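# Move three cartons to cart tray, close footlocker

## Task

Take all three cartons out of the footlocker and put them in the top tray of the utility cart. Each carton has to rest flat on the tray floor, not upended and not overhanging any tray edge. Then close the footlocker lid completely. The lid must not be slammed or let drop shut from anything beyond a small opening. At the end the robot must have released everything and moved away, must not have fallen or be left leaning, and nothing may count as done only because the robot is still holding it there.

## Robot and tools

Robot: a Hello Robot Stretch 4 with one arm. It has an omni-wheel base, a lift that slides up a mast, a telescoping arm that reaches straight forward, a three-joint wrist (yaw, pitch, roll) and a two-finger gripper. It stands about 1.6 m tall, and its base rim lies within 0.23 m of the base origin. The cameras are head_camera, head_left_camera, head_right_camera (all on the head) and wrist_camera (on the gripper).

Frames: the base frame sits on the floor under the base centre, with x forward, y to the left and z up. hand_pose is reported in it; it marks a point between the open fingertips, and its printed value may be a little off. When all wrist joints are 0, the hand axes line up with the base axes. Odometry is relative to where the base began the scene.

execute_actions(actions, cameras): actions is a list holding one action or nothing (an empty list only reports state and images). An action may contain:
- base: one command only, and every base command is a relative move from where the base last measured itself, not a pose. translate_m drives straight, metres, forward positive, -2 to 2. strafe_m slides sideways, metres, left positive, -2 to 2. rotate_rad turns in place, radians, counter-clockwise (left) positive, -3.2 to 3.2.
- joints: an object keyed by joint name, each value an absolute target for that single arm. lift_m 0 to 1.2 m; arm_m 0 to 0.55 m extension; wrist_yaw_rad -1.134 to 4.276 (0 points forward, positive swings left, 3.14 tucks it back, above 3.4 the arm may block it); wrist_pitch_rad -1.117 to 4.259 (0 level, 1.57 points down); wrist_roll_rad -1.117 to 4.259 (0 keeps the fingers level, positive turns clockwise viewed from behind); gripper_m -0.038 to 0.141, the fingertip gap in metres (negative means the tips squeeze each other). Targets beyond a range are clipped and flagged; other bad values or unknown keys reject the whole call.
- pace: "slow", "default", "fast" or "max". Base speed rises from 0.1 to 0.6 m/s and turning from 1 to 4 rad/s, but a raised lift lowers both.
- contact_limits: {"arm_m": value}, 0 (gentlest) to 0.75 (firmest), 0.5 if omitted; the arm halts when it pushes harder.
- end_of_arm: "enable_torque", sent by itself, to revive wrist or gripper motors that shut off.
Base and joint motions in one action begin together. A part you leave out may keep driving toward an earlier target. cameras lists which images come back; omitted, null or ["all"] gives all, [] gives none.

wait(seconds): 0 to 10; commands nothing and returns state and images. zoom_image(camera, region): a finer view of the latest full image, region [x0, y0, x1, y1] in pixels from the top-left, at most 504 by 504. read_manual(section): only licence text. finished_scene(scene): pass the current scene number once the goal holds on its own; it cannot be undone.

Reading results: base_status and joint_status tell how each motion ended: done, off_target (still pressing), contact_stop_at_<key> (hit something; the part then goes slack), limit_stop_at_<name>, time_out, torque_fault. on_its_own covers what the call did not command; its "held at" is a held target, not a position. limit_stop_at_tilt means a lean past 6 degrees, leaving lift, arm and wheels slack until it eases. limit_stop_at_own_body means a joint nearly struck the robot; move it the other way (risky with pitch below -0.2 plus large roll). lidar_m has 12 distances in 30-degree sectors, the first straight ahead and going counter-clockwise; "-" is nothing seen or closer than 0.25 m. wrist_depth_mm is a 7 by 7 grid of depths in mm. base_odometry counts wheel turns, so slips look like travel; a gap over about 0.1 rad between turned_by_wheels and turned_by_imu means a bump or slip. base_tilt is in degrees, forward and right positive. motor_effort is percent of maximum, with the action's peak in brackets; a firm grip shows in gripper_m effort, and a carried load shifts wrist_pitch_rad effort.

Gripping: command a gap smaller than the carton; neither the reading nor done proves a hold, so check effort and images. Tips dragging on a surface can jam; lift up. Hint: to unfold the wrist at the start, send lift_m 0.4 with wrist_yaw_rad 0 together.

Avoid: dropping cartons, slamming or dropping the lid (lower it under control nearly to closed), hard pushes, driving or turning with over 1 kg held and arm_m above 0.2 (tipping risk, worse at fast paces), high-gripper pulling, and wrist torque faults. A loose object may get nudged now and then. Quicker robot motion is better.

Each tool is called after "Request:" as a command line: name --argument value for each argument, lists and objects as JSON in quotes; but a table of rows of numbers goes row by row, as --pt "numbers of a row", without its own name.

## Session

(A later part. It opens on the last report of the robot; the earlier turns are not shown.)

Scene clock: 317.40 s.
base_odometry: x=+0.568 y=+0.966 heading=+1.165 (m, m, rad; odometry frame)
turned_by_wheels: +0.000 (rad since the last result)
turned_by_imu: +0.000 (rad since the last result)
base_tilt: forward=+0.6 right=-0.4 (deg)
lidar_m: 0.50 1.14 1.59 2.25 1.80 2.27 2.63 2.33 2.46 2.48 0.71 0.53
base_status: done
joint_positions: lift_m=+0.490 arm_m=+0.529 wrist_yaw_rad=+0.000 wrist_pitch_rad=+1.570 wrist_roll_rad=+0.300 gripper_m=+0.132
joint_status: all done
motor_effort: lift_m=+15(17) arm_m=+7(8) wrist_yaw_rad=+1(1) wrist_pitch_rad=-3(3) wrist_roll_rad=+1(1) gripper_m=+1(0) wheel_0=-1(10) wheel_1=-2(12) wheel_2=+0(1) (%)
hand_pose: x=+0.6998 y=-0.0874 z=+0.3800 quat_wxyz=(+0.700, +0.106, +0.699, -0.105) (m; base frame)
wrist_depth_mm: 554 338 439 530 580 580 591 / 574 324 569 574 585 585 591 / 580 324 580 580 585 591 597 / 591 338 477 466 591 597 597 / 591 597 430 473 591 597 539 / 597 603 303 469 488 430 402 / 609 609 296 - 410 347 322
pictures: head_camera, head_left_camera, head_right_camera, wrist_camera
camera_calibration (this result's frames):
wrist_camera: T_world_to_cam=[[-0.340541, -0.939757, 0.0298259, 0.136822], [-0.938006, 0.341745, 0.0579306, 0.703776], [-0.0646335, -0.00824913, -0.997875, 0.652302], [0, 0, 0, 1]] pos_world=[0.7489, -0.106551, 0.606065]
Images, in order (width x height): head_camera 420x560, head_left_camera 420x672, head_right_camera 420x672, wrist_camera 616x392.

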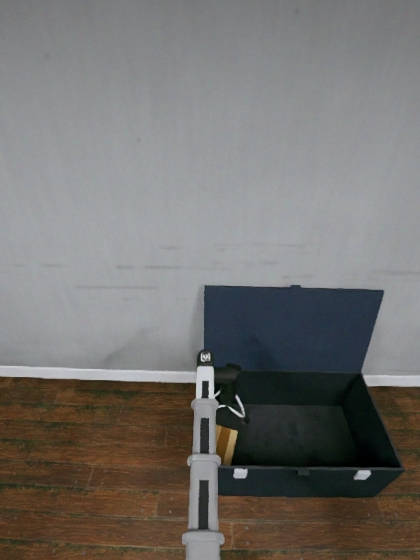

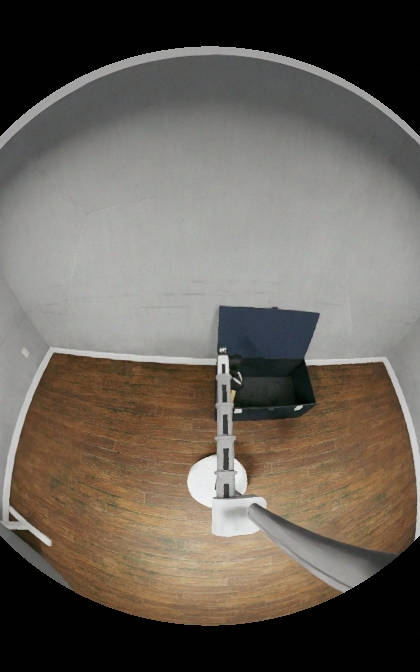

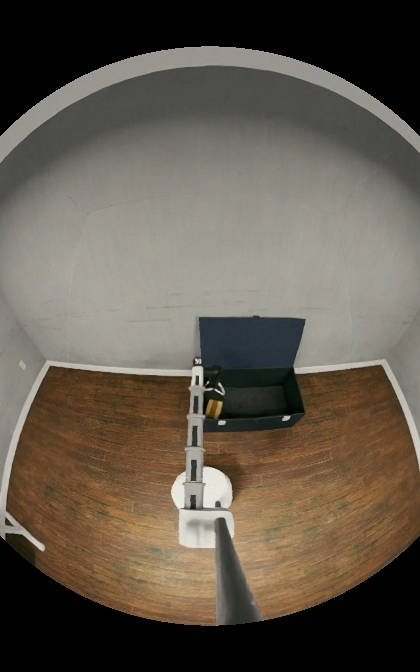

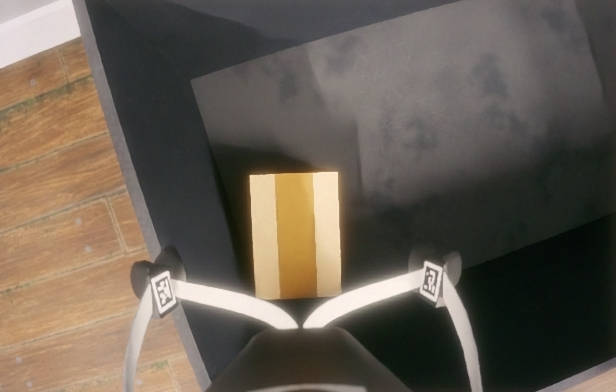

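Request:
execute_actions --actions '[{"base":{"strafe_m":-0.02},"joints":{"arm_m":0.545,"gripper_m":0.125,"lift_m":0.43}}]' --cameras '["wrist_camera"]'

Request:
execute_actions --actions '[{"joints":{"lift_m":0.30},"pace":"slow"}]' --cameras '["wrist_camera","head_camera"]'

Scene clock: 328.60 s.
base_odometry: x=+0.587 y=+0.958 heading=+1.165 (m, m, rad; odometry frame)
turned_by_wheels: +0.000 (rad since the last result)
turned_by_imu: +0.000 (rad since the last result)
base_tilt: forward=+0.6 right=-0.5 (deg)
lidar_m: 0.49 1.16 1.62 2.26 1.81 2.24 2.63 2.28 2.47 2.47 0.71 0.52
base_status: done
joint_positions: lift_m=+0.430 arm_m=+0.544 wrist_yaw_rad=+0.000 wrist_pitch_rad=+1.570 wrist_roll_rad=+0.300 gripper_m=+0.125
joint_status: all done
motor_effort: lift_m=+15(16) arm_m=+8(7) wrist_yaw_rad=-1(0) wrist_pitch_rad=-3(3) wrist_roll_rad=+1(1) gripper_m=-1(2) wheel_0=+0(11) wheel_1=+1(9) wheel_2=+0(0) (%)
hand_pose: x=+0.7148 y=-0.0874 z=+0.3200 quat_wxyz=(+0.699, +0.106, +0.699, -0.105) (m; base frame)
wrist_depth_mm: 239 330 404 492 517 521 525 / 224 364 517 517 521 521 525 / 214 322 517 525 525 525 535 / 217 289 488 521 530 535 544 / 535 236 407 410 535 535 539 / 539 211 347 413 517 459 430 / 544 238 320 - 433 366 345
pictures: wrist_camera
camera_calibration (this result's frames):
wrist_camera: T_world_to_cam=[[-0.340572, -0.939744, 0.0298711, 0.143707], [-0.937985, 0.34178, 0.0580551, 0.721211], [-0.0647663, -0.00824675, -0.997866, 0.593492], [0, 0, 0, 1]] pos_world=[0.763866, -0.106553, 0.546063]
Images, in order (width x height): wrist_camera 616x392.

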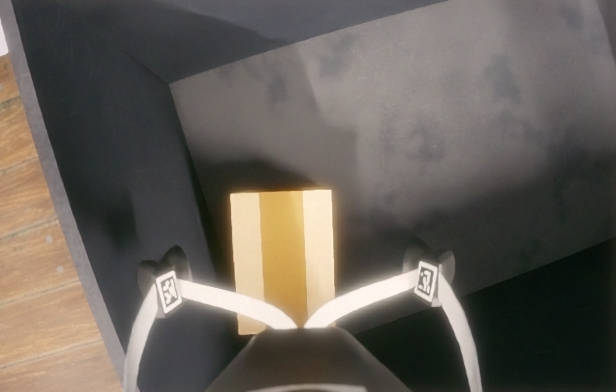

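Scene clock: 330.50 s.
base_odometry: x=+0.587 y=+0.958 heading=+1.165 (m, m, rad; odometry frame)
turned_by_wheels: +0.000 (rad since the last result)
turned_by_imu: +0.000 (rad since the last result)
base_tilt: forward=+0.5 right=-0.6 (deg)
lidar_m: 0.50 1.11 1.60 2.27 1.79 2.22 2.65 2.27 2.46 2.46 0.69 0.51
base_status: not commanded
joint_positions: lift_m=+0.300 arm_m=+0.544 wrist_yaw_rad=+0.000 wrist_pitch_rad=+1.570 wrist_roll_rad=+0.300 gripper_m=+0.125
joint_status: all done
motor_effort: lift_m=+15(15) arm_m=+8(8) wrist_yaw_rad=+0(0) wrist_pitch_rad=-4(4) wrist_roll_rad=+1(1) gripper_m=-1(0) wheel_0=+0(0) wheel_1=+1(1) wheel_2=+0(0) (%)
hand_pose: x=+0.7148 y=-0.0874 z=+0.1900 quat_wxyz=(+0.699, +0.106, +0.699, -0.105) (m; base frame)
wrist_depth_mm: 240 332 382 382 387 392 394 / 224 362 384 384 392 394 399 / 208 324 384 392 394 399 399 / 193 290 389 296 394 402 404 / 179 236 273 277 397 404 407 / 166 208 276 278 404 407 407 / 157 199 286 - 407 368 343
pictures: head_camera, wrist_camera
camera_calibration (this result's frames):
wrist_camera: T_world_to_cam=[[-0.340572, -0.939744, 0.0298711, 0.14759], [-0.937985, 0.34178, 0.0580551, 0.728759], [-0.0647663, -0.00824675, -0.997866, 0.463784], [0, 0, 0, 1]] pos_world=[0.763868, -0.106553, 0.416078]
Images, in order (width x height): head_camera 420x560, wrist_camera 616x392.

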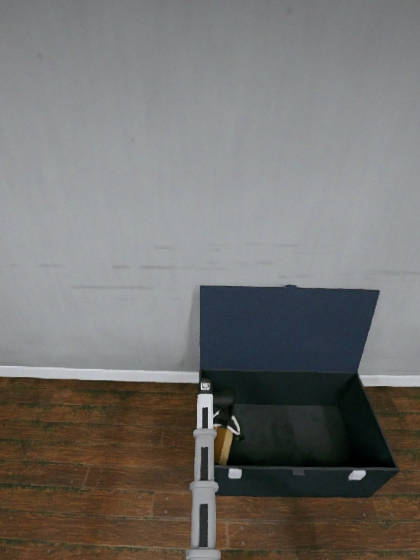

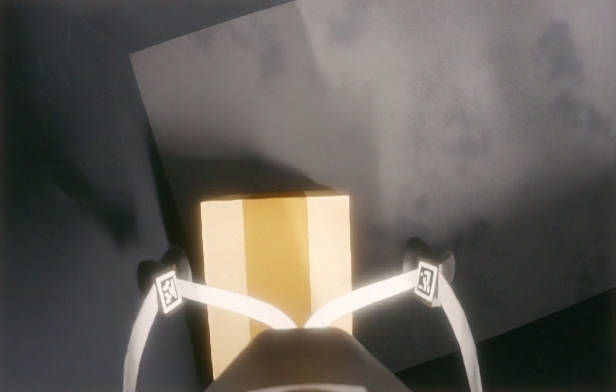

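Request:
execute_actions --actions '[{"base":{"strafe_m":0.011},"joints":{"gripper_m":0.13,"arm_m":0.535}}]' --cameras '[]'

Request:
execute_actions --actions '[{"joints":{"lift_m":0.213},"pace":"slow"}]' --cameras '["wrist_camera"]'

Request:
execute_actions --actions '[{"joints":{"gripper_m":0.05}}]' --cameras '["wrist_camera"]'

Scene clock: 338.40 s.
base_odometry: x=+0.577 y=+0.962 heading=+1.165 (m, m, rad; odometry frame)
turned_by_wheels: +0.000 (rad since the last result)
turned_by_imu: +0.000 (rad since the last result)
base_tilt: forward=+0.6 right=-0.5 (deg)
lidar_m: 0.49 1.13 1.61 2.26 1.81 2.26 2.65 2.29 2.45 2.48 0.72 0.53
base_status: done
joint_positions: lift_m=+0.300 arm_m=+0.536 wrist_yaw_rad=+0.000 wrist_pitch_rad=+1.570 wrist_roll_rad=+0.300 gripper_m=+0.130
joint_status: all done
motor_effort: lift_m=+15(15) arm_m=-8(8) wrist_yaw_rad=+0(1) wrist_pitch_rad=-3(4) wrist_roll_rad=+1(1) gripper_m=+0(0) wheel_0=+0(5) wheel_1=+2(9) wheel_2=+0(1) (%)
hand_pose: x=+0.7075 y=-0.0874 z=+0.1900 quat_wxyz=(+0.699, +0.106, +0.699, -0.105) (m; base frame)
wrist_depth_mm: 218 334 382 384 389 394 392 / 204 334 384 389 387 394 399 / 190 296 387 392 392 399 404 / 177 265 387 274 397 397 404 / 163 219 276 277 399 404 410 / 152 191 277 277 404 407 407 / 144 185 278 - 407 357 334
pictures: none
No camera images: the call's "cameras" was empty. Leave "cameras" out to get every camera's image.

Scene clock: 340.00 s.
base_odometry: x=+0.577 y=+0.962 heading=+1.165 (m, m, rad; odometry frame)
turned_by_wheels: +0.000 (rad since the last result)
turned_by_imu: +0.000 (rad since the last result)
base_tilt: forward=+0.5 right=-0.4 (deg)
lidar_m: 0.49 1.17 1.60 2.25 1.78 2.23 2.64 2.29 2.43 2.48 0.73 0.50
base_status: not commanded
joint_positions: lift_m=+0.213 arm_m=+0.536 wrist_yaw_rad=+0.000 wrist_pitch_rad=+1.570 wrist_roll_rad=+0.300 gripper_m=+0.130
joint_status: all done
motor_effort: lift_m=+13(13) arm_m=-8(7) wrist_yaw_rad=+0(0) wrist_pitch_rad=-3(4) wrist_roll_rad=+1(0) gripper_m=+1(1) wheel_0=+0(0) wheel_1=+2(2) wheel_2=+0(0) (%)
hand_pose: x=+0.7075 y=-0.0874 z=+0.1031 quat_wxyz=(+0.699, +0.106, +0.699, -0.105) (m; base frame)
wrist_depth_mm: 217 294 297 298 301 306 307 / 204 297 298 300 306 306 309 / 190 293 300 303 307 310 312 / 176 263 186 189 307 312 314 / 163 216 187 189 195 312 319 / 151 189 190 189 195 317 320 / 143 184 191 - 317 319 322
pictures: wrist_camera
camera_calibration (this result's frames):
wrist_camera: T_world_to_cam=[[-0.340581, -0.939741, 0.0298733, 0.147713], [-0.937982, 0.341789, 0.0580612, 0.726971], [-0.0647728, -0.00824611, -0.997866, 0.3766], [0, 0, 0, 1]] pos_world=[0.756587, -0.106553, 0.329175]
Images, in order (width x height): wrist_camera 616x392.

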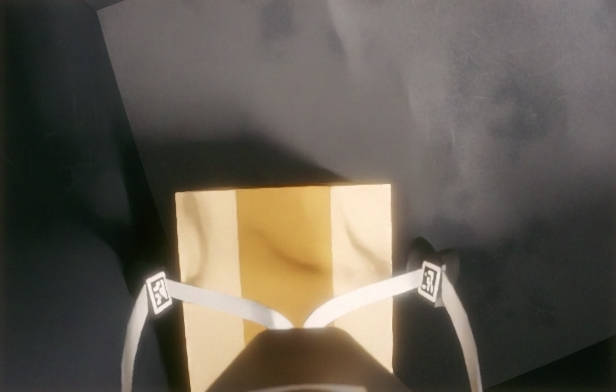

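Scene clock: 341.73 s.
base_odometry: x=+0.577 y=+0.962 heading=+1.165 (m, m, rad; odometry frame)
turned_by_wheels: +0.000 (rad since the last result)
turned_by_imu: +0.000 (rad since the last result)
base_tilt: forward=+0.5 right=-0.5 (deg)
lidar_m: 0.49 1.12 1.59 2.26 1.80 2.25 2.63 2.29 2.44 2.49 0.71 0.51
base_status: not commanded
joint_positions: lift_m=+0.213 arm_m=+0.536 wrist_yaw_rad=+0.000 wrist_pitch_rad=+1.570 wrist_roll_rad=+0.300 gripper_m=+0.051
joint_status: all done
motor_effort: lift_m=+16(16) arm_m=-8(8) wrist_yaw_rad=-1(0) wrist_pitch_rad=-3(2) wrist_roll_rad=+0(1) gripper_m=-29(31) wheel_0=+0(0) wheel_1=+2(2) wheel_2=+0(0) (%)
hand_pose: x=+0.7076 y=-0.0874 z=+0.1029 quat_wxyz=(+0.700, +0.106, +0.699, -0.105) (m; base frame)
wrist_depth_mm: 218 291 294 298 300 304 304 / 205 296 297 301 304 306 307 / 189 294 301 301 306 306 310 / 177 264 170 171 234 309 312 / 163 229 171 172 174 314 317 / 152 177 173 174 176 314 317 / 144 200 175 - 179 319 319
pictures: wrist_camera
camera_calibration (this result's frames):
wrist_camera: T_world_to_cam=[[-0.340721, -0.939694, 0.0297308, 0.147877], [-0.937959, 0.341917, 0.0576692, 0.727127], [-0.0643569, -0.00823711, -0.997893, 0.376111], [0, 0, 0, 1]] pos_world=[0.756606, -0.10656, 0.328989]
Images, in order (width x height): wrist_camera 616x392.

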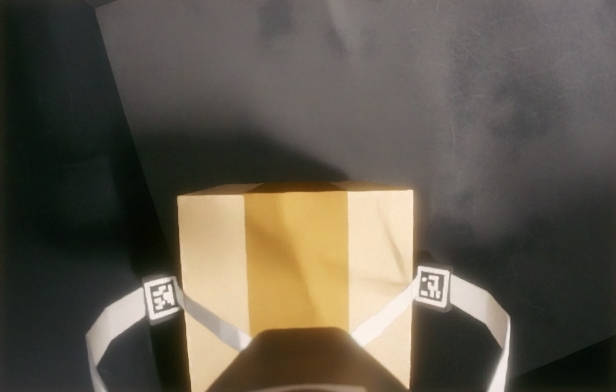

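Request:
execute_actions --actions '[{"base":{"strafe_m":-0.03},"joints":{"lift_m":0.6}}]' --cameras '["wrist_camera"]'

Request:
execute_actions --actions '[{"base":{"rotate_rad":-2.0},"joints":{"arm_m":0.15,"wrist_roll_rad":0,"lift_m":0.7}}]' --cameras '["head_camera"]'

Request:
execute_actions --actions '[{"base":{"translate_m":1.9},"joints":{"lift_m":1.13},"pace":"fast"}]' --cameras '["head_camera"]'

Request:
execute_actions --actions '[{"base":{"rotate_rad":-0.96}}]' --cameras '["head_camera","wrist_camera"]'

Scene clock: 353.23 s.
base_odometry: x=+0.604 y=+0.950 heading=+1.165 (m, m, rad; odometry frame)
turned_by_wheels: +0.000 (rad since the last result)
turned_by_imu: +0.000 (rad since the last result)
base_tilt: forward=+0.5 right=-0.5 (deg)
lidar_m: 0.49 1.14 1.63 2.29 1.83 2.18 2.64 2.25 2.47 2.45 0.71 0.52
base_status: done
joint_positions: lift_m=+0.600 arm_m=+0.536 wrist_yaw_rad=+0.000 wrist_pitch_rad=+1.570 wrist_roll_rad=+0.300 gripper_m=+0.051
joint_status: all done
motor_effort: lift_m=+22(22) arm_m=-7(8) wrist_yaw_rad=+0(1) wrist_pitch_rad=-2(2) wrist_roll_rad=+0(0) gripper_m=-30(30) wheel_0=+1(8) wheel_1=+0(9) wheel_2=+0(1) (%)
hand_pose: x=+0.7076 y=-0.0874 z=+0.4894 quat_wxyz=(+0.700, +0.106, +0.699, -0.105) (m; base frame)
wrist_depth_mm: 559 364 418 512 634 683 699 / 691 455 609 691 691 691 699 / 699 473 683 691 691 707 707 / 691 699 169 171 234 715 715 / 707 707 171 172 174 676 559 / 707 179 173 174 176 410 407 / 715 715 176 - 179 750 759
pictures: wrist_camera
camera_calibration (this result's frames):
wrist_camera: T_world_to_cam=[[-0.340721, -0.939694, 0.0297308, 0.136383], [-0.937959, 0.341916, 0.0576693, 0.704832], [-0.064357, -0.00823713, -0.997893, 0.761798], [0, 0, 0, 1]] pos_world=[0.756599, -0.10656, 0.715491]
Images, in order (width x height): wrist_camera 616x392.

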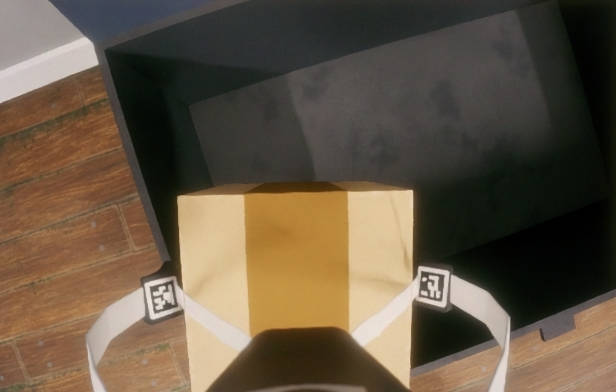

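Scene clock: 355.53 s.
base_odometry: x=+0.604 y=+0.950 heading=-0.835 (m, m, rad; odometry frame)
turned_by_wheels: -2.000 (rad since the last result)
turned_by_imu: -1.967 (rad since the last result)
base_tilt: forward=+0.5 right=-0.5 (deg)
lidar_m: 2.47 2.42 0.68 0.51 0.50 1.19 1.79 2.30 1.85 2.46 2.64 0.25
base_status: done
joint_positions: lift_m=+0.700 arm_m=+0.151 wrist_yaw_rad=+0.000 wrist_pitch_rad=+1.570 wrist_roll_rad=+0.000 gripper_m=+0.051
joint_status: all done
motor_effort: lift_m=+22(22) arm_m=-7(8) wrist_yaw_rad=+0(2) wrist_pitch_rad=-3(2) wrist_roll_rad=+0(5) gripper_m=-29(30) wheel_0=+0(5) wheel_1=+0(7) wheel_2=+1(8) (%)
hand_pose: x=+0.3226 y=-0.0874 z=+0.5894 quat_wxyz=(+0.707, +0.000, +0.707, +0.000) (m; base frame)
wrist_depth_mm: 778 778 798 798 809 809 820 / 778 788 788 809 809 809 831 / 798 778 809 820 820 831 842 / 809 788 169 171 234 831 842 / 809 809 171 172 174 854 842 / 809 178 173 173 176 842 866 / 809 723 175 - 178 866 854
pictures: head_camera
Images, in order (width x height): head_camera 420x560.

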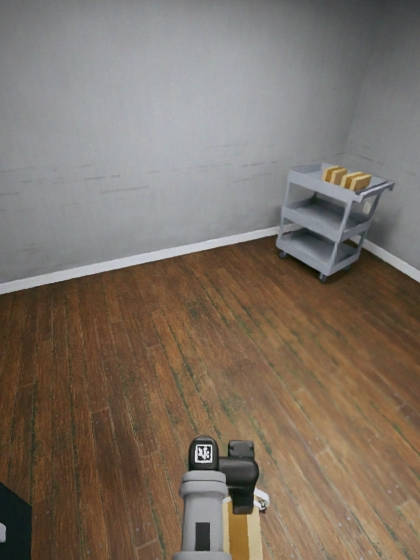

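Scene clock: 361.63 s.
base_odometry: x=+1.880 y=-0.458 heading=-0.835 (m, m, rad; odometry frame)
turned_by_wheels: +0.000 (rad since the last result)
turned_by_imu: -0.008 (rad since the last result)
base_tilt: forward=+0.5 right=-0.5 (deg)
lidar_m: 0.27 0.68 0.75 1.14 1.86 1.64 2.08 3.31 2.44 0.97 0.86 0.25
base_status: done
joint_positions: lift_m=+1.130 arm_m=+0.151 wrist_yaw_rad=+0.000 wrist_pitch_rad=+1.569 wrist_roll_rad=+0.000 gripper_m=+0.051
joint_status: all done
motor_effort: lift_m=+22(23) arm_m=-8(8) wrist_yaw_rad=+0(0) wrist_pitch_rad=-2(2) wrist_roll_rad=-1(0) gripper_m=-30(29) wheel_0=+1(6) wheel_1=+1(9) wheel_2=+2(14) (%)
hand_pose: x=+0.3226 y=-0.0874 z=+1.0194 quat_wxyz=(+0.708, +0.000, +0.707, +0.000) (m; base frame)
wrist_depth_mm: 597 715 891 1160 1255 1255 1118 / 741 931 1229 1255 1281 1229 788 / 1025 1205 1205 1229 1308 1281 1138 / 1229 1255 169 170 235 1281 1138 / 1205 1205 172 172 174 1281 1281 / 1205 178 173 174 176 1281 1336 / 1229 1229 175 - 178 1281 1308
pictures: head_camera
Images, in order (width x height): head_camera 420x560.

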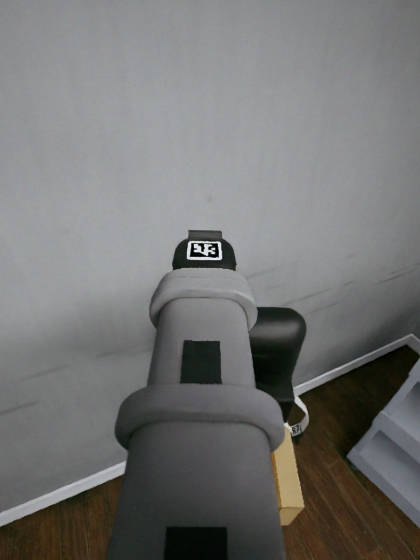

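Scene clock: 363.70 s.
base_odometry: x=+1.880 y=-0.458 heading=-1.794 (m, m, rad; odometry frame)
turned_by_wheels: -0.959 (rad since the last result)
turned_by_imu: -0.944 (rad since the last result)
base_tilt: forward=+0.6 right=-0.5 (deg)
lidar_m: 0.29 0.85 0.71 0.70 0.77 1.28 1.86 1.67 3.38 3.29 2.29 0.25
base_status: done
joint_positions: lift_m=+1.130 arm_m=+0.151 wrist_yaw_rad=+0.000 wrist_pitch_rad=+1.570 wrist_roll_rad=+0.000 gripper_m=+0.051
joint_status: not commanded
motor_effort: lift_m=+22(22) arm_m=-7(7) wrist_yaw_rad=+1(0) wrist_pitch_rad=-2(2) wrist_roll_rad=-1(1) gripper_m=-31(30) wheel_0=+1(3) wheel_1=+3(10) wheel_2=+4(8) (%)
hand_pose: x=+0.3226 y=-0.0874 z=+1.0194 quat_wxyz=(+0.708, +0.000, +0.707, +0.000) (m; base frame)
wrist_depth_mm: 991 1182 1229 1229 1229 1255 1281 / 1008 1205 1229 1255 1255 1281 1255 / 1042 1255 1229 1229 1229 1255 1255 / 1118 1255 169 171 234 1281 1255 / 1138 1229 171 173 174 1255 1281 / 1160 178 173 174 175 1308 1281 / 1182 1281 175 - 178 1308 1336
pictures: head_camera, wrist_camera
camera_calibration (this result's frames):
wrist_camera: T_world_to_cam=[[-0.0481709, -0.998386, 0.0300746, -0.110413], [-0.9971, 0.0498412, 0.0575092, 0.306831], [-0.0589153, -0.0272171, -0.997892, 1.2625], [0, 0, 0, 1]] pos_world=[0.375003, -0.0911662, 1.24551]
Images, in order (width x height): head_camera 420x560, wrist_camera 616x392.

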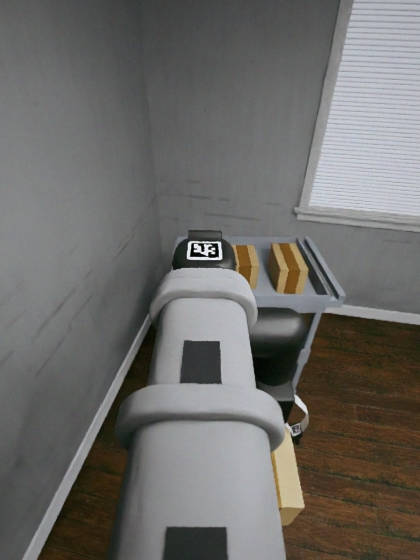

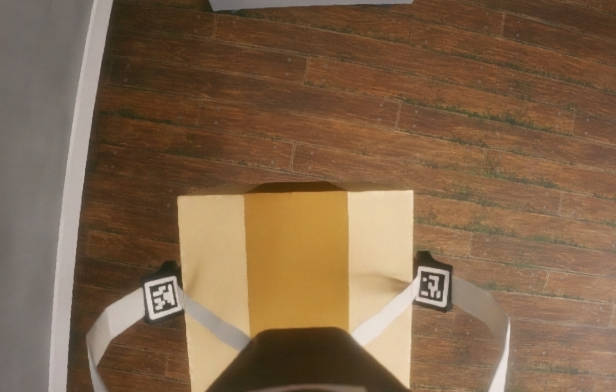

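Request:
execute_actions --actions '[{"base":{"strafe_m":0.13}}]' --cameras '[]'

Request:
execute_actions --actions '[{"base":{"translate_m":0.4},"joints":{"arm_m":0.5}}]' --cameras '["head_right_camera","wrist_camera"]'

Scene clock: 370.53 s.
base_odometry: x=+2.007 y=-0.487 heading=-1.794 (m, m, rad; odometry frame)
turned_by_wheels: +0.000 (rad since the last result)
turned_by_imu: +0.000 (rad since the last result)
base_tilt: forward=+0.4 right=-0.4 (deg)
lidar_m: 0.25 0.72 0.58 0.58 0.64 1.01 1.84 1.75 2.27 3.40 2.30 0.25
base_status: done
joint_positions: lift_m=+1.130 arm_m=+0.151 wrist_yaw_rad=+0.000 wrist_pitch_rad=+1.570 wrist_roll_rad=+0.000 gripper_m=+0.051
joint_status: not commanded
motor_effort: lift_m=+22(22) arm_m=-7(7) wrist_yaw_rad=+1(1) wrist_pitch_rad=-2(2) wrist_roll_rad=+0(0) gripper_m=-30(29) wheel_0=+0(10) wheel_1=+1(8) wheel_2=+0(3) (%)
hand_pose: x=+0.3226 y=-0.0874 z=+1.0194 quat_wxyz=(+0.708, +0.000, +0.707, +0.000) (m; base frame)
wrist_depth_mm: 809 1118 1182 1205 1229 1229 1281 / 820 1182 1205 1255 1229 1229 1281 / 866 1255 1229 1255 1255 1308 1255 / 917 1255 170 171 235 1281 1308 / 946 1255 171 172 174 1281 1308 / 976 179 173 173 175 1336 1308 / 991 1281 175 - 179 1308 1336
pictures: none
No camera images: the call's "cameras" was empty. Leave "cameras" out to get every camera's image.

Scene clock: 373.33 s.
base_odometry: x=+1.918 y=-0.877 heading=-1.794 (m, m, rad; odometry frame)
turned_by_wheels: +0.000 (rad since the last result)
turned_by_imu: -0.002 (rad since the last result)
base_tilt: forward=+0.5 right=-0.4 (deg)
lidar_m: 0.48 0.61 0.51 0.50 0.55 0.91 2.24 2.05 4.04 3.48 0.73 0.51
base_status: done
joint_positions: lift_m=+1.130 arm_m=+0.499 wrist_yaw_rad=+0.000 wrist_pitch_rad=+1.569 wrist_roll_rad=+0.000 gripper_m=+0.051
joint_status: all done
motor_effort: lift_m=+22(22) arm_m=+8(7) wrist_yaw_rad=+0(2) wrist_pitch_rad=-1(1) wrist_roll_rad=+0(1) gripper_m=-30(29) wheel_0=+1(8) wheel_1=+2(5) wheel_2=+0(10) (%)
hand_pose: x=+0.6700 y=-0.0874 z=+1.0194 quat_wxyz=(+0.708, +0.000, +0.707, +0.000) (m; base frame)
wrist_depth_mm: 621 891 436 442 442 445 452 / 640 960 439 445 449 449 455 / 676 1008 442 452 449 336 375 / 699 1060 169 170 236 336 377 / 715 1060 171 172 174 342 415 / 750 179 173 174 176 462 466 / 750 1182 175 - 179 439 433
pictures: head_right_camera, wrist_camera
camera_calibration (this result's frames):
wrist_camera: T_world_to_cam=[[-0.0481072, -0.99839, 0.0300679, -0.093714], [-0.997112, 0.0497734, 0.0573692, 0.653394], [-0.0587733, -0.0272212, -0.9979, 1.2829], [0, 0, 0, 1]] pos_world=[0.722399, -0.0911626, 1.24554]
Images, in order (width x height): head_right_camera 420x672, wrist_camera 616x392.

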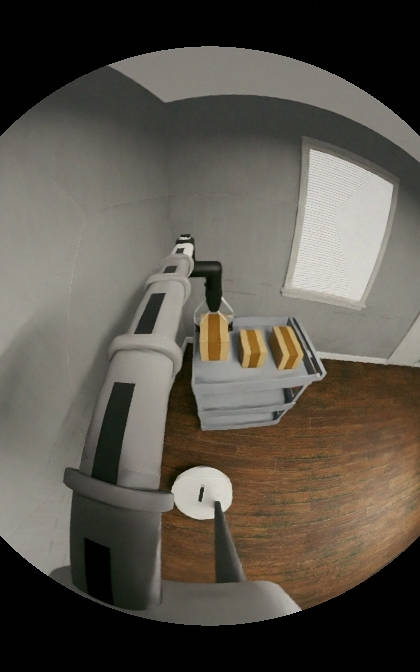

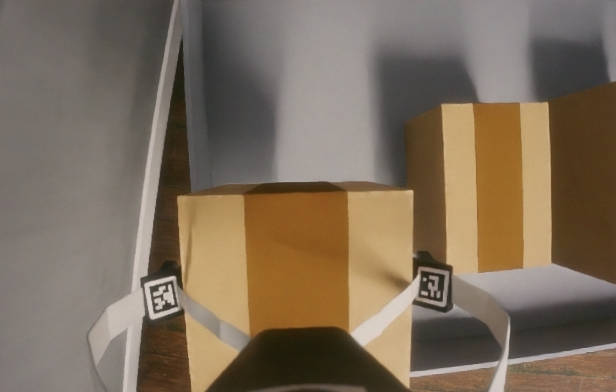

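Request:
execute_actions --actions '[{"joints":{"arm_m":0.545,"lift_m":1.09}}]' --cameras '[]'

Request:
execute_actions --actions '[{"joints":{"lift_m":0.986},"pace":"slow"}]' --cameras '["wrist_camera"]'

Request:
execute_actions --actions '[{"joints":{"gripper_m":0.13}}]' --cameras '["wrist_camera"]'

Request:
execute_actions --actions '[{"joints":{"lift_m":1.11}}]' --cameras '["wrist_camera","head_right_camera"]'

Scene clock: 381.73 s.
base_odometry: x=+1.918 y=-0.877 heading=-1.794 (m, m, rad; odometry frame)
turned_by_wheels: +0.000 (rad since the last result)
turned_by_imu: +0.000 (rad since the last result)
base_tilt: forward=+0.6 right=-0.4 (deg)
lidar_m: 0.47 0.64 0.50 0.49 0.55 0.92 2.22 2.07 4.05 3.45 0.73 0.51
base_status: not commanded
joint_positions: lift_m=+1.090 arm_m=+0.544 wrist_yaw_rad=+0.000 wrist_pitch_rad=+1.569 wrist_roll_rad=+0.000 gripper_m=+0.051
joint_status: all done
motor_effort: lift_m=+16(20) arm_m=+8(8) wrist_yaw_rad=+1(0) wrist_pitch_rad=-2(2) wrist_roll_rad=-1(1) gripper_m=-30(31) wheel_0=+1(1) wheel_1=+2(2) wheel_2=+1(0) (%)
hand_pose: x=+0.7149 y=-0.0874 z=+0.9798 quat_wxyz=(+0.708, +0.000, +0.707, +0.000) (m; base frame)
wrist_depth_mm: 603 820 397 399 407 404 410 / 627 931 402 399 407 413 418 / 661 991 407 404 410 415 418 / 683 1042 170 171 235 298 298 / 707 1025 171 172 174 300 303 / 741 179 173 174 176 300 304 / 741 1182 175 - 179 427 430
pictures: none
No camera images: the call's "cameras" was empty. Leave "cameras" out to get every camera's image.

Scene clock: 383.47 s.
base_odometry: x=+1.918 y=-0.877 heading=-1.794 (m, m, rad; odometry frame)
turned_by_wheels: +0.000 (rad since the last result)
turned_by_imu: +0.000 (rad since the last result)
base_tilt: forward=+0.6 right=-0.5 (deg)
lidar_m: 0.48 0.62 0.49 0.50 0.56 0.92 2.21 2.04 4.02 3.45 0.74 0.50
base_status: not commanded
joint_positions: lift_m=+0.986 arm_m=+0.544 wrist_yaw_rad=+0.000 wrist_pitch_rad=+1.569 wrist_roll_rad=+0.000 gripper_m=+0.051
joint_status: all done
motor_effort: lift_m=+16(17) arm_m=+8(8) wrist_yaw_rad=+1(0) wrist_pitch_rad=-2(2) wrist_roll_rad=+0(1) gripper_m=-29(31) wheel_0=+1(1) wheel_1=+2(2) wheel_2=+1(0) (%)
hand_pose: x=+0.7149 y=-0.0874 z=+0.8759 quat_wxyz=(+0.708, +0.000, +0.707, +0.000) (m; base frame)
wrist_depth_mm: 609 294 296 297 301 304 307 / 634 297 297 303 304 307 309 / 668 298 301 304 306 307 202 / 683 296 169 170 234 263 193 / 707 866 171 172 174 267 194 / 732 179 172 174 176 220 202 / 750 991 175 - 179 290 -
pictures: wrist_camera
camera_calibration (this result's frames):
wrist_camera: T_world_to_cam=[[-0.0481864, -0.998386, 0.0300732, -0.0871843], [-0.997101, 0.0498559, 0.0574802, 0.706326], [-0.0588867, -0.0272163, -0.997894, 1.14237], [0, 0, 0, 1]] pos_world=[0.767347, -0.091167, 1.10198]
Images, in order (width x height): wrist_camera 616x392.

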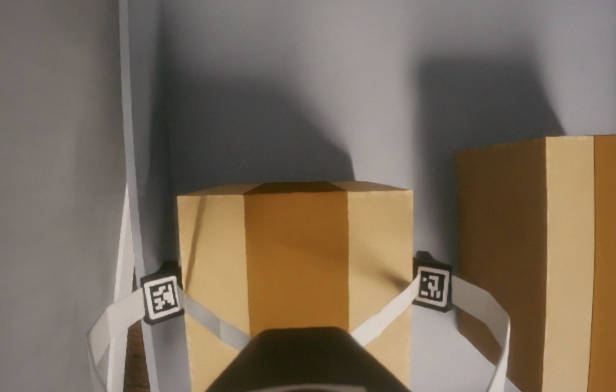

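Scene clock: 385.20 s.
base_odometry: x=+1.918 y=-0.877 heading=-1.794 (m, m, rad; odometry frame)
turned_by_wheels: +0.000 (rad since the last result)
turned_by_imu: +0.000 (rad since the last result)
base_tilt: forward=+0.5 right=-0.4 (deg)
lidar_m: 0.47 0.61 0.50 0.47 0.55 0.94 2.24 2.06 4.02 3.45 0.72 0.52
base_status: not commanded
joint_positions: lift_m=+0.986 arm_m=+0.544 wrist_yaw_rad=+0.000 wrist_pitch_rad=+1.570 wrist_roll_rad=+0.000 gripper_m=+0.130
joint_status: all done
motor_effort: lift_m=+16(16) arm_m=+8(8) wrist_yaw_rad=+0(1) wrist_pitch_rad=-5(2) wrist_roll_rad=+0(1) gripper_m=+1(29) wheel_0=+1(1) wheel_1=+2(2) wheel_2=+0(0) (%)
hand_pose: x=+0.7147 y=-0.0874 z=+0.8759 quat_wxyz=(+0.707, +0.000, +0.707, +0.000) (m; base frame)
wrist_depth_mm: 609 296 297 300 301 306 307 / 634 298 300 303 304 307 312 / 661 300 304 304 306 309 200 / 683 296 188 189 310 263 194 / 715 854 189 189 191 249 196 / 723 878 190 189 193 250 198 / 741 917 191 - 317 250 -
pictures: wrist_camera
camera_calibration (this result's frames):
wrist_camera: T_world_to_cam=[[-0.0481512, -0.998386, 0.030114, -0.0872561], [-0.997053, 0.049846, 0.0583213, 0.70533], [-0.0597283, -0.027217, -0.997844, 1.14291], [0, 0, 0, 1]] pos_world=[0.767313, -0.0911665, 1.10194]
Images, in order (width x height): wrist_camera 616x392.

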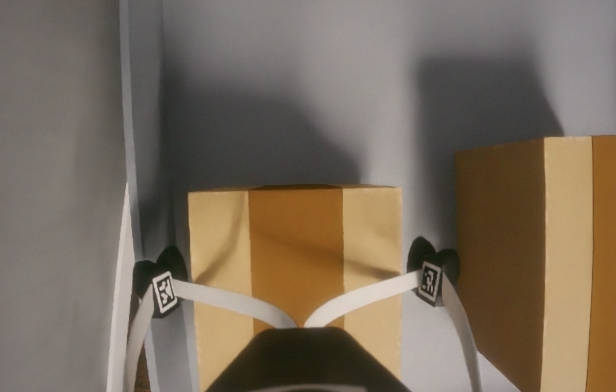

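Scene clock: 386.77 s.
base_odometry: x=+1.918 y=-0.877 heading=-1.794 (m, m, rad; odometry frame)
turned_by_wheels: +0.000 (rad since the last result)
turned_by_imu: +0.000 (rad since the last result)
base_tilt: forward=+0.6 right=-0.5 (deg)
lidar_m: 0.47 0.63 0.50 0.49 0.56 0.90 2.22 2.06 4.05 3.44 0.73 0.52
base_status: not commanded
joint_positions: lift_m=+1.110 arm_m=+0.544 wrist_yaw_rad=+0.000 wrist_pitch_rad=+1.570 wrist_roll_rad=+0.000 gripper_m=+0.130
joint_status: all done
motor_effort: lift_m=+21(22) arm_m=+7(8) wrist_yaw_rad=+0(1) wrist_pitch_rad=-4(5) wrist_roll_rad=+0(0) gripper_m=+0(0) wheel_0=+1(1) wheel_1=+2(2) wheel_2=+0(1) (%)
hand_pose: x=+0.7147 y=-0.0874 z=+0.9995 quat_wxyz=(+0.707, +0.000, +0.707, +0.000) (m; base frame)
wrist_depth_mm: 609 866 407 421 424 430 430 / 634 946 418 427 427 433 436 / 654 976 424 427 436 433 433 / 691 1060 424 314 439 317 322 / 707 976 362 314 433 322 324 / 732 960 317 315 442 327 370 / 741 1118 436 - 442 449 455
pictures: head_right_camera, wrist_camera
camera_calibration (this result's frames):
wrist_camera: T_world_to_cam=[[-0.0481513, -0.998386, 0.030114, -0.090979], [-0.997053, 0.0498462, 0.0583215, 0.698121], [-0.0597284, -0.027217, -0.997844, 1.26628], [0, 0, 0, 1]] pos_world=[0.767316, -0.0911665, 1.22558]
Images, in order (width x height): head_right_camera 420x672, wrist_camera 616x392.

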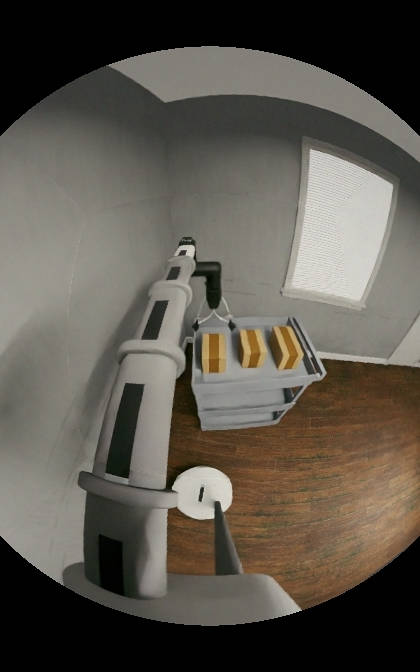

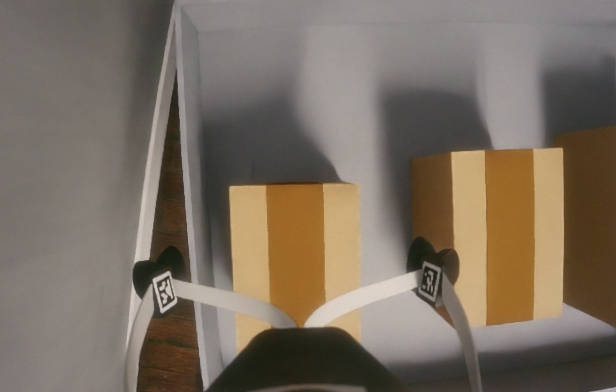

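Request:
execute_actions --actions '[{"base":{"rotate_rad":-2.36},"joints":{"arm_m":0.1,"lift_m":1.14,"gripper_m":0.08}}]' --cameras '[]'

Request:
execute_actions --actions '[{"base":{"translate_m":2.0},"joints":{"lift_m":0.625,"wrist_pitch_rad":0},"pace":"fast"}]' --cameras '[]'

Request:
execute_actions --actions '[{"base":{"rotate_rad":-0.95},"joints":{"arm_m":0.3}}]' --cameras '["wrist_camera","head_camera"]'

Scene clock: 401.23 s.
base_odometry: x=+1.918 y=-0.877 heading=+2.130 (m, m, rad; odometry frame)
turned_by_wheels: -2.360 (rad since the last result)
turned_by_imu: -2.321 (rad since the last result)
base_tilt: forward=+0.4 right=-0.4 (deg)
lidar_m: 2.17 3.44 2.36 0.58 0.48 0.50 0.54 0.49 0.52 0.65 1.58 2.05
base_status: done
joint_positions: lift_m=+1.140 arm_m=+0.101 wrist_yaw_rad=+0.000 wrist_pitch_rad=+1.570 wrist_roll_rad=+0.000 gripper_m=+0.080
joint_status: all done
motor_effort: lift_m=+18(21) arm_m=-8(8) wrist_yaw_rad=+1(0) wrist_pitch_rad=-4(5) wrist_roll_rad=-1(0) gripper_m=-1(4) wheel_0=+2(9) wheel_1=+2(5) wheel_2=+2(7) (%)
hand_pose: x=+0.2725 y=-0.0874 z=+1.0297 quat_wxyz=(+0.707, +0.000, +0.707, +0.000) (m; base frame)
wrist_depth_mm: 1205 1205 1229 1229 1255 1255 1281 / 1229 1255 1229 1229 1255 1255 1281 / 1229 1255 1255 1255 1255 1281 1281 / 1229 1255 1255 1281 1255 1255 1308 / 1255 1229 1042 1060 1281 1308 1205 / 1098 1255 1042 1060 1281 1182 1025 / 1098 1138 1281 - 1255 976 866
pictures: none
No camera images: the call's "cameras" was empty. Leave "cameras" out to get every camera's image.

Scene clock: 409.00 s.
base_odometry: x=+0.857 y=+0.818 heading=+2.130 (m, m, rad; odometry frame)
turned_by_wheels: +0.000 (rad since the last result)
turned_by_imu: -0.010 (rad since the last result)
base_tilt: forward=+0.5 right=-0.4 (deg)
lidar_m: 1.43 2.58 2.09 2.37 2.64 2.07 2.23 2.13 1.75 0.54 0.49 0.48
base_status: done
joint_positions: lift_m=+0.625 arm_m=+0.101 wrist_yaw_rad=+0.000 wrist_pitch_rad=+0.002 wrist_roll_rad=+0.000 gripper_m=+0.080
joint_status: all done
motor_effort: lift_m=+15(16) arm_m=-7(7) wrist_yaw_rad=+0(1) wrist_pitch_rad=-11(15) wrist_roll_rad=-1(0) gripper_m=-3(2) wheel_0=+0(11) wheel_1=+1(6) wheel_2=+0(11) (%)
hand_pose: x=+0.5607 y=-0.0874 z=+0.8027 quat_wxyz=(+1.000, +0.000, +0.001, +0.000) (m; base frame)
wrist_depth_mm: 1863 - 1983 1336 1025 820 715 / 1983 - 1983 1366 1042 831 707 / 1983 - - 1366 1078 854 707 / 1921 - - 1430 1060 854 732 / 1983 - 1863 1430 991 854 723 / 1921 - 1863 1336 1042 854 750 / 1756 1661 1808 - 1042 842 759
pictures: none
No camera images: the call's "cameras" was empty. Leave "cameras" out to get every camera's image.

Scene clock: 410.70 s.
base_odometry: x=+0.857 y=+0.818 heading=+1.180 (m, m, rad; odometry frame)
turned_by_wheels: -0.950 (rad since the last result)
turned_by_imu: -0.934 (rad since the last result)
base_tilt: forward=+0.5 right=-0.4 (deg)
lidar_m: 0.49 0.51 1.58 2.60 2.09 2.67 2.66 2.11 2.25 2.14 1.55 0.51
base_status: done
joint_positions: lift_m=+0.625 arm_m=+0.299 wrist_yaw_rad=+0.000 wrist_pitch_rad=+0.002 wrist_roll_rad=+0.000 gripper_m=+0.080
joint_status: all done
motor_effort: lift_m=+16(16) arm_m=+8(8) wrist_yaw_rad=+0(0) wrist_pitch_rad=-10(11) wrist_roll_rad=+0(0) gripper_m=-2(2) wheel_0=+1(8) wheel_1=+2(7) wheel_2=+2(9) (%)
hand_pose: x=+0.7580 y=-0.0874 z=+0.8028 quat_wxyz=(+1.000, +0.000, +0.001, +0.000) (m; base frame)
wrist_depth_mm: 549 554 559 564 564 564 574 / 549 554 569 559 564 569 574 / 559 564 564 569 574 585 580 / 564 569 569 580 574 585 580 / 530 525 535 535 535 539 585 / 512 517 512 517 517 521 603 / 500 496 500 - 508 504 603
pictures: head_camera, wrist_camera
camera_calibration (this result's frames):
wrist_camera: T_world_to_cam=[[-0.0303072, -0.998379, -0.0481736, -0.0336682], [-0.0608611, 0.0499496, -0.996896, 0.890234], [0.997686, -0.0272813, -0.0622762, -0.480026], [0, 0, 0, 1]] pos_world=[0.532076, -0.0911761, 0.855954]
Images, in order (width x height): head_camera 420x560, wrist_camera 616x392.

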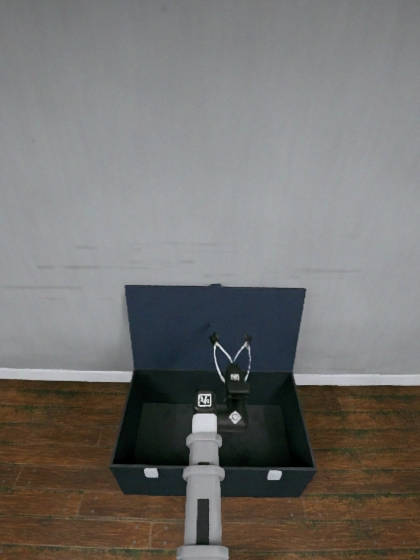

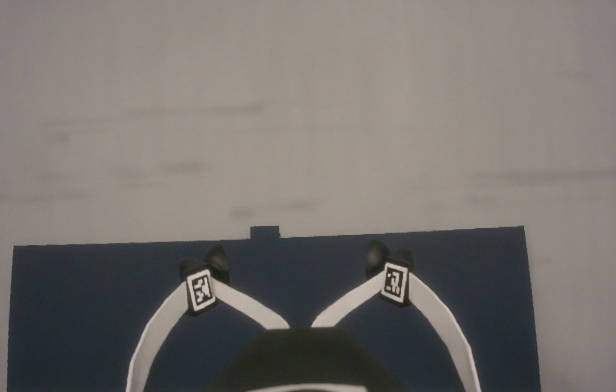

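Request:
execute_actions --actions '[{"base":{"strafe_m":0.045},"joints":{"arm_m":0.45}}]' --cameras '[]'

Request:
execute_actions --actions '[{"base":{"translate_m":0.08},"joints":{"arm_m":0.48}}]' --cameras '["wrist_camera","head_camera"]'

Scene clock: 418.43 s.
base_odometry: x=+0.815 y=+0.835 heading=+1.180 (m, m, rad; odometry frame)
turned_by_wheels: +0.000 (rad since the last result)
turned_by_imu: +0.000 (rad since the last result)
base_tilt: forward=+0.6 right=-0.5 (deg)
lidar_m: 0.48 0.51 1.56 2.55 2.08 2.61 2.66 2.14 2.30 2.20 1.57 0.51
base_status: done
joint_positions: lift_m=+0.625 arm_m=+0.449 wrist_yaw_rad=+0.000 wrist_pitch_rad=+0.002 wrist_roll_rad=+0.000 gripper_m=+0.080
joint_status: all done
motor_effort: lift_m=+16(16) arm_m=+8(9) wrist_yaw_rad=+0(1) wrist_pitch_rad=-10(10) wrist_roll_rad=+0(0) gripper_m=-3(3) wheel_0=+1(10) wheel_1=+1(10) wheel_2=-1(1) (%)
hand_pose: x=+0.9081 y=-0.0874 z=+0.8028 quat_wxyz=(+1.000, +0.000, +0.001, +0.000) (m; base frame)
wrist_depth_mm: 407 410 410 413 415 418 421 / 404 415 415 418 421 424 427 / 410 415 421 421 424 427 427 / 413 418 418 421 427 430 433 / 421 421 427 427 387 392 392 / 373 375 375 382 375 382 382 / 364 368 370 - 373 370 370
pictures: none
No camera images: the call's "cameras" was empty. Leave "cameras" out to get every camera's image.

Scene clock: 419.83 s.
base_odometry: x=+0.846 y=+0.909 heading=+1.181 (m, m, rad; odometry frame)
turned_by_wheels: +0.000 (rad since the last result)
turned_by_imu: +0.000 (rad since the last result)
base_tilt: forward=+0.6 right=-0.3 (deg)
lidar_m: 0.40 0.44 1.47 2.53 2.11 2.58 2.74 2.20 2.30 2.18 0.61 0.44
base_status: done
joint_positions: lift_m=+0.625 arm_m=+0.479 wrist_yaw_rad=+0.000 wrist_pitch_rad=+0.002 wrist_roll_rad=+0.000 gripper_m=+0.080
joint_status: all done
motor_effort: lift_m=+16(16) arm_m=+8(8) wrist_yaw_rad=+0(1) wrist_pitch_rad=-10(10) wrist_roll_rad=-1(0) gripper_m=-2(3) wheel_0=+1(8) wheel_1=+2(4) wheel_2=+0(9) (%)
hand_pose: x=+0.9380 y=-0.0874 z=+0.8028 quat_wxyz=(+1.000, +0.000, +0.001, +0.000) (m; base frame)
wrist_depth_mm: 300 301 303 304 307 309 312 / 301 304 307 307 310 314 314 / 306 307 307 310 312 314 317 / 306 310 310 315 315 319 320 / 310 312 314 317 317 319 324 / 272 273 272 276 272 276 277 / 265 266 268 - 270 268 271
pictures: head_camera, wrist_camera
camera_calibration (this result's frames):
wrist_camera: T_world_to_cam=[[-0.0302304, -0.998381, -0.0481743, -0.0282617], [-0.0608361, 0.0499448, -0.996897, 0.901175], [0.99769, -0.0272059, -0.0622475, -0.659652], [0, 0, 0, 1]] pos_world=[0.712098, -0.0911714, 0.855956]
Images, in order (width x height): head_camera 420x560, wrist_camera 616x392.

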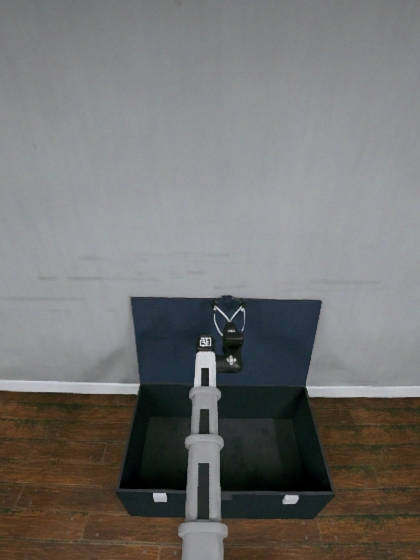

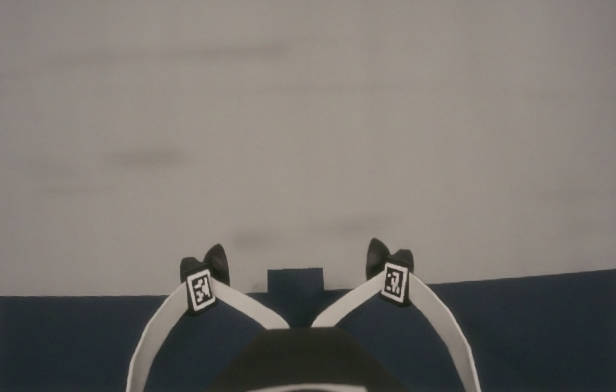

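Request:
execute_actions --actions '[{"joints":{"arm_m":0.528},"pace":"slow"}]' --cameras '[]'

Request:
execute_actions --actions '[{"joints":{"lift_m":0.613},"pace":"slow"}]' --cameras '["wrist_camera"]'

Request:
execute_actions --actions '[{"joints":{"gripper_m":0}}]' --cameras '["wrist_camera"]'

Scene clock: 431.33 s.
base_odometry: x=+0.846 y=+0.909 heading=+1.181 (m, m, rad; odometry frame)
turned_by_wheels: +0.000 (rad since the last result)
turned_by_imu: +0.000 (rad since the last result)
base_tilt: forward=+0.5 right=-0.5 (deg)
lidar_m: 0.41 0.43 1.46 2.52 2.10 2.62 2.73 2.19 2.29 2.19 0.60 0.41
base_status: not commanded
joint_positions: lift_m=+0.625 arm_m=+0.527 wrist_yaw_rad=+0.000 wrist_pitch_rad=+0.002 wrist_roll_rad=+0.000 gripper_m=+0.080
joint_status: all done
motor_effort: lift_m=+16(16) arm_m=+8(8) wrist_yaw_rad=+0(0) wrist_pitch_rad=-10(10) wrist_roll_rad=-1(1) gripper_m=-4(1) wheel_0=+2(1) wheel_1=+2(2) wheel_2=+0(0) (%)
hand_pose: x=+0.9860 y=-0.0874 z=+0.8028 quat_wxyz=(+1.000, +0.000, +0.001, +0.000) (m; base frame)
wrist_depth_mm: 255 256 256 258 260 260 263 / 257 256 259 262 262 264 265 / 257 258 262 264 264 266 268 / 262 263 264 264 268 268 271 / 263 265 265 268 268 270 273 / 265 266 227 231 229 232 232 / 223 223 225 - 227 225 228
pictures: none
No camera images: the call's "cameras" was empty. Leave "cameras" out to get every camera's image.

Scene clock: 432.10 s.
base_odometry: x=+0.846 y=+0.909 heading=+1.181 (m, m, rad; odometry frame)
turned_by_wheels: +0.000 (rad since the last result)
turned_by_imu: +0.000 (rad since the last result)
base_tilt: forward=+0.5 right=-0.5 (deg)
lidar_m: 0.40 0.44 1.47 2.55 2.10 2.60 2.73 2.18 2.27 2.19 0.60 0.46
base_status: not commanded
joint_positions: lift_m=+0.613 arm_m=+0.527 wrist_yaw_rad=+0.000 wrist_pitch_rad=+0.002 wrist_roll_rad=+0.000 gripper_m=+0.080
joint_status: all done
motor_effort: lift_m=+15(15) arm_m=+8(8) wrist_yaw_rad=+1(1) wrist_pitch_rad=-10(10) wrist_roll_rad=+0(0) gripper_m=-3(2) wheel_0=+1(2) wheel_1=+2(2) wheel_2=+0(0) (%)
hand_pose: x=+0.9860 y=-0.0874 z=+0.7909 quat_wxyz=(+1.000, +0.000, +0.001, +0.000) (m; base frame)
wrist_depth_mm: 254 256 258 259 262 262 264 / 256 257 258 262 262 266 265 / 257 259 263 263 264 266 270 / 262 263 265 264 268 270 270 / 263 265 265 268 268 271 273 / 225 226 224 229 228 230 229 / 220 219 223 - 224 224 223
pictures: wrist_camera
camera_calibration (this result's frames):
wrist_camera: T_world_to_cam=[[-0.0302303, -0.998381, -0.0481745, -0.0273849], [-0.0608361, 0.049945, -0.996897, 0.89223], [0.99769, -0.0272058, -0.0622475, -0.708246], [0, 0, 0, 1]] pos_world=[0.760062, -0.0911714, 0.844056]
Images, in order (width x height): wrist_camera 616x392.

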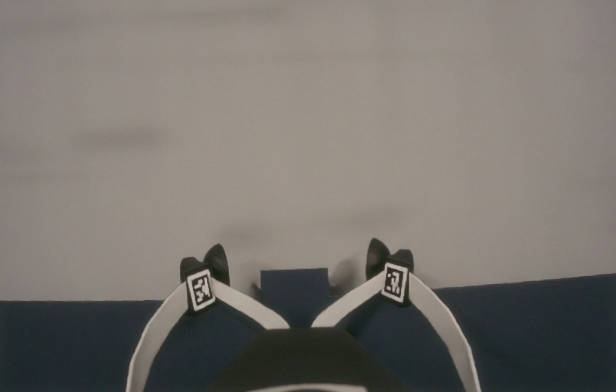

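Scene clock: 433.70 s.
base_odometry: x=+0.846 y=+0.909 heading=+1.181 (m, m, rad; odometry frame)
turned_by_wheels: +0.000 (rad since the last result)
turned_by_imu: +0.000 (rad since the last result)
base_tilt: forward=+0.5 right=-0.5 (deg)
lidar_m: 0.39 0.42 1.46 2.54 2.10 2.63 2.75 2.21 2.28 2.21 0.59 0.41
base_status: not commanded
joint_positions: lift_m=+0.613 arm_m=+0.527 wrist_yaw_rad=+0.002 wrist_pitch_rad=-0.001 wrist_roll_rad=+0.000 gripper_m=+0.001
joint_status: all done
motor_effort: lift_m=+15(15) arm_m=+7(8) wrist_yaw_rad=-5(5) wrist_pitch_rad=-1(9) wrist_roll_rad=+0(0) gripper_m=-26(24) wheel_0=+1(1) wheel_1=+2(2) wheel_2=+0(0) (%)
hand_pose: x=+0.9863 y=-0.0869 z=+0.7917 quat_wxyz=(+1.000, +0.000, +0.000, +0.001) (m; base frame)
wrist_depth_mm: 254 256 257 258 260 263 263 / 257 259 260 260 263 263 265 / 258 260 262 263 264 265 267 / 262 264 263 265 266 270 268 / 263 265 265 266 267 272 271 / 218 219 186 220 189 223 223 / 213 213 216 - 216 216 -
pictures: wrist_camera
camera_calibration (this result's frames):
wrist_camera: T_world_to_cam=[[-0.0281442, -0.998438, -0.0482639, -0.0287665], [-0.0579979, 0.0498327, -0.997072, 0.890395], [0.99792, -0.0252626, -0.0593098, -0.710831], [0, 0, 0, 1]] pos_world=[0.760184, -0.0910498, 0.84424]
Images, in order (width x height): wrist_camera 616x392.

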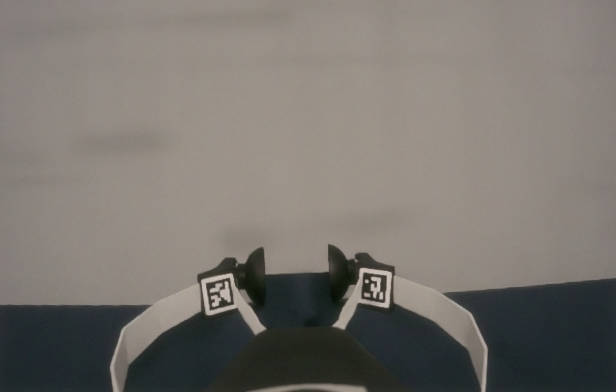

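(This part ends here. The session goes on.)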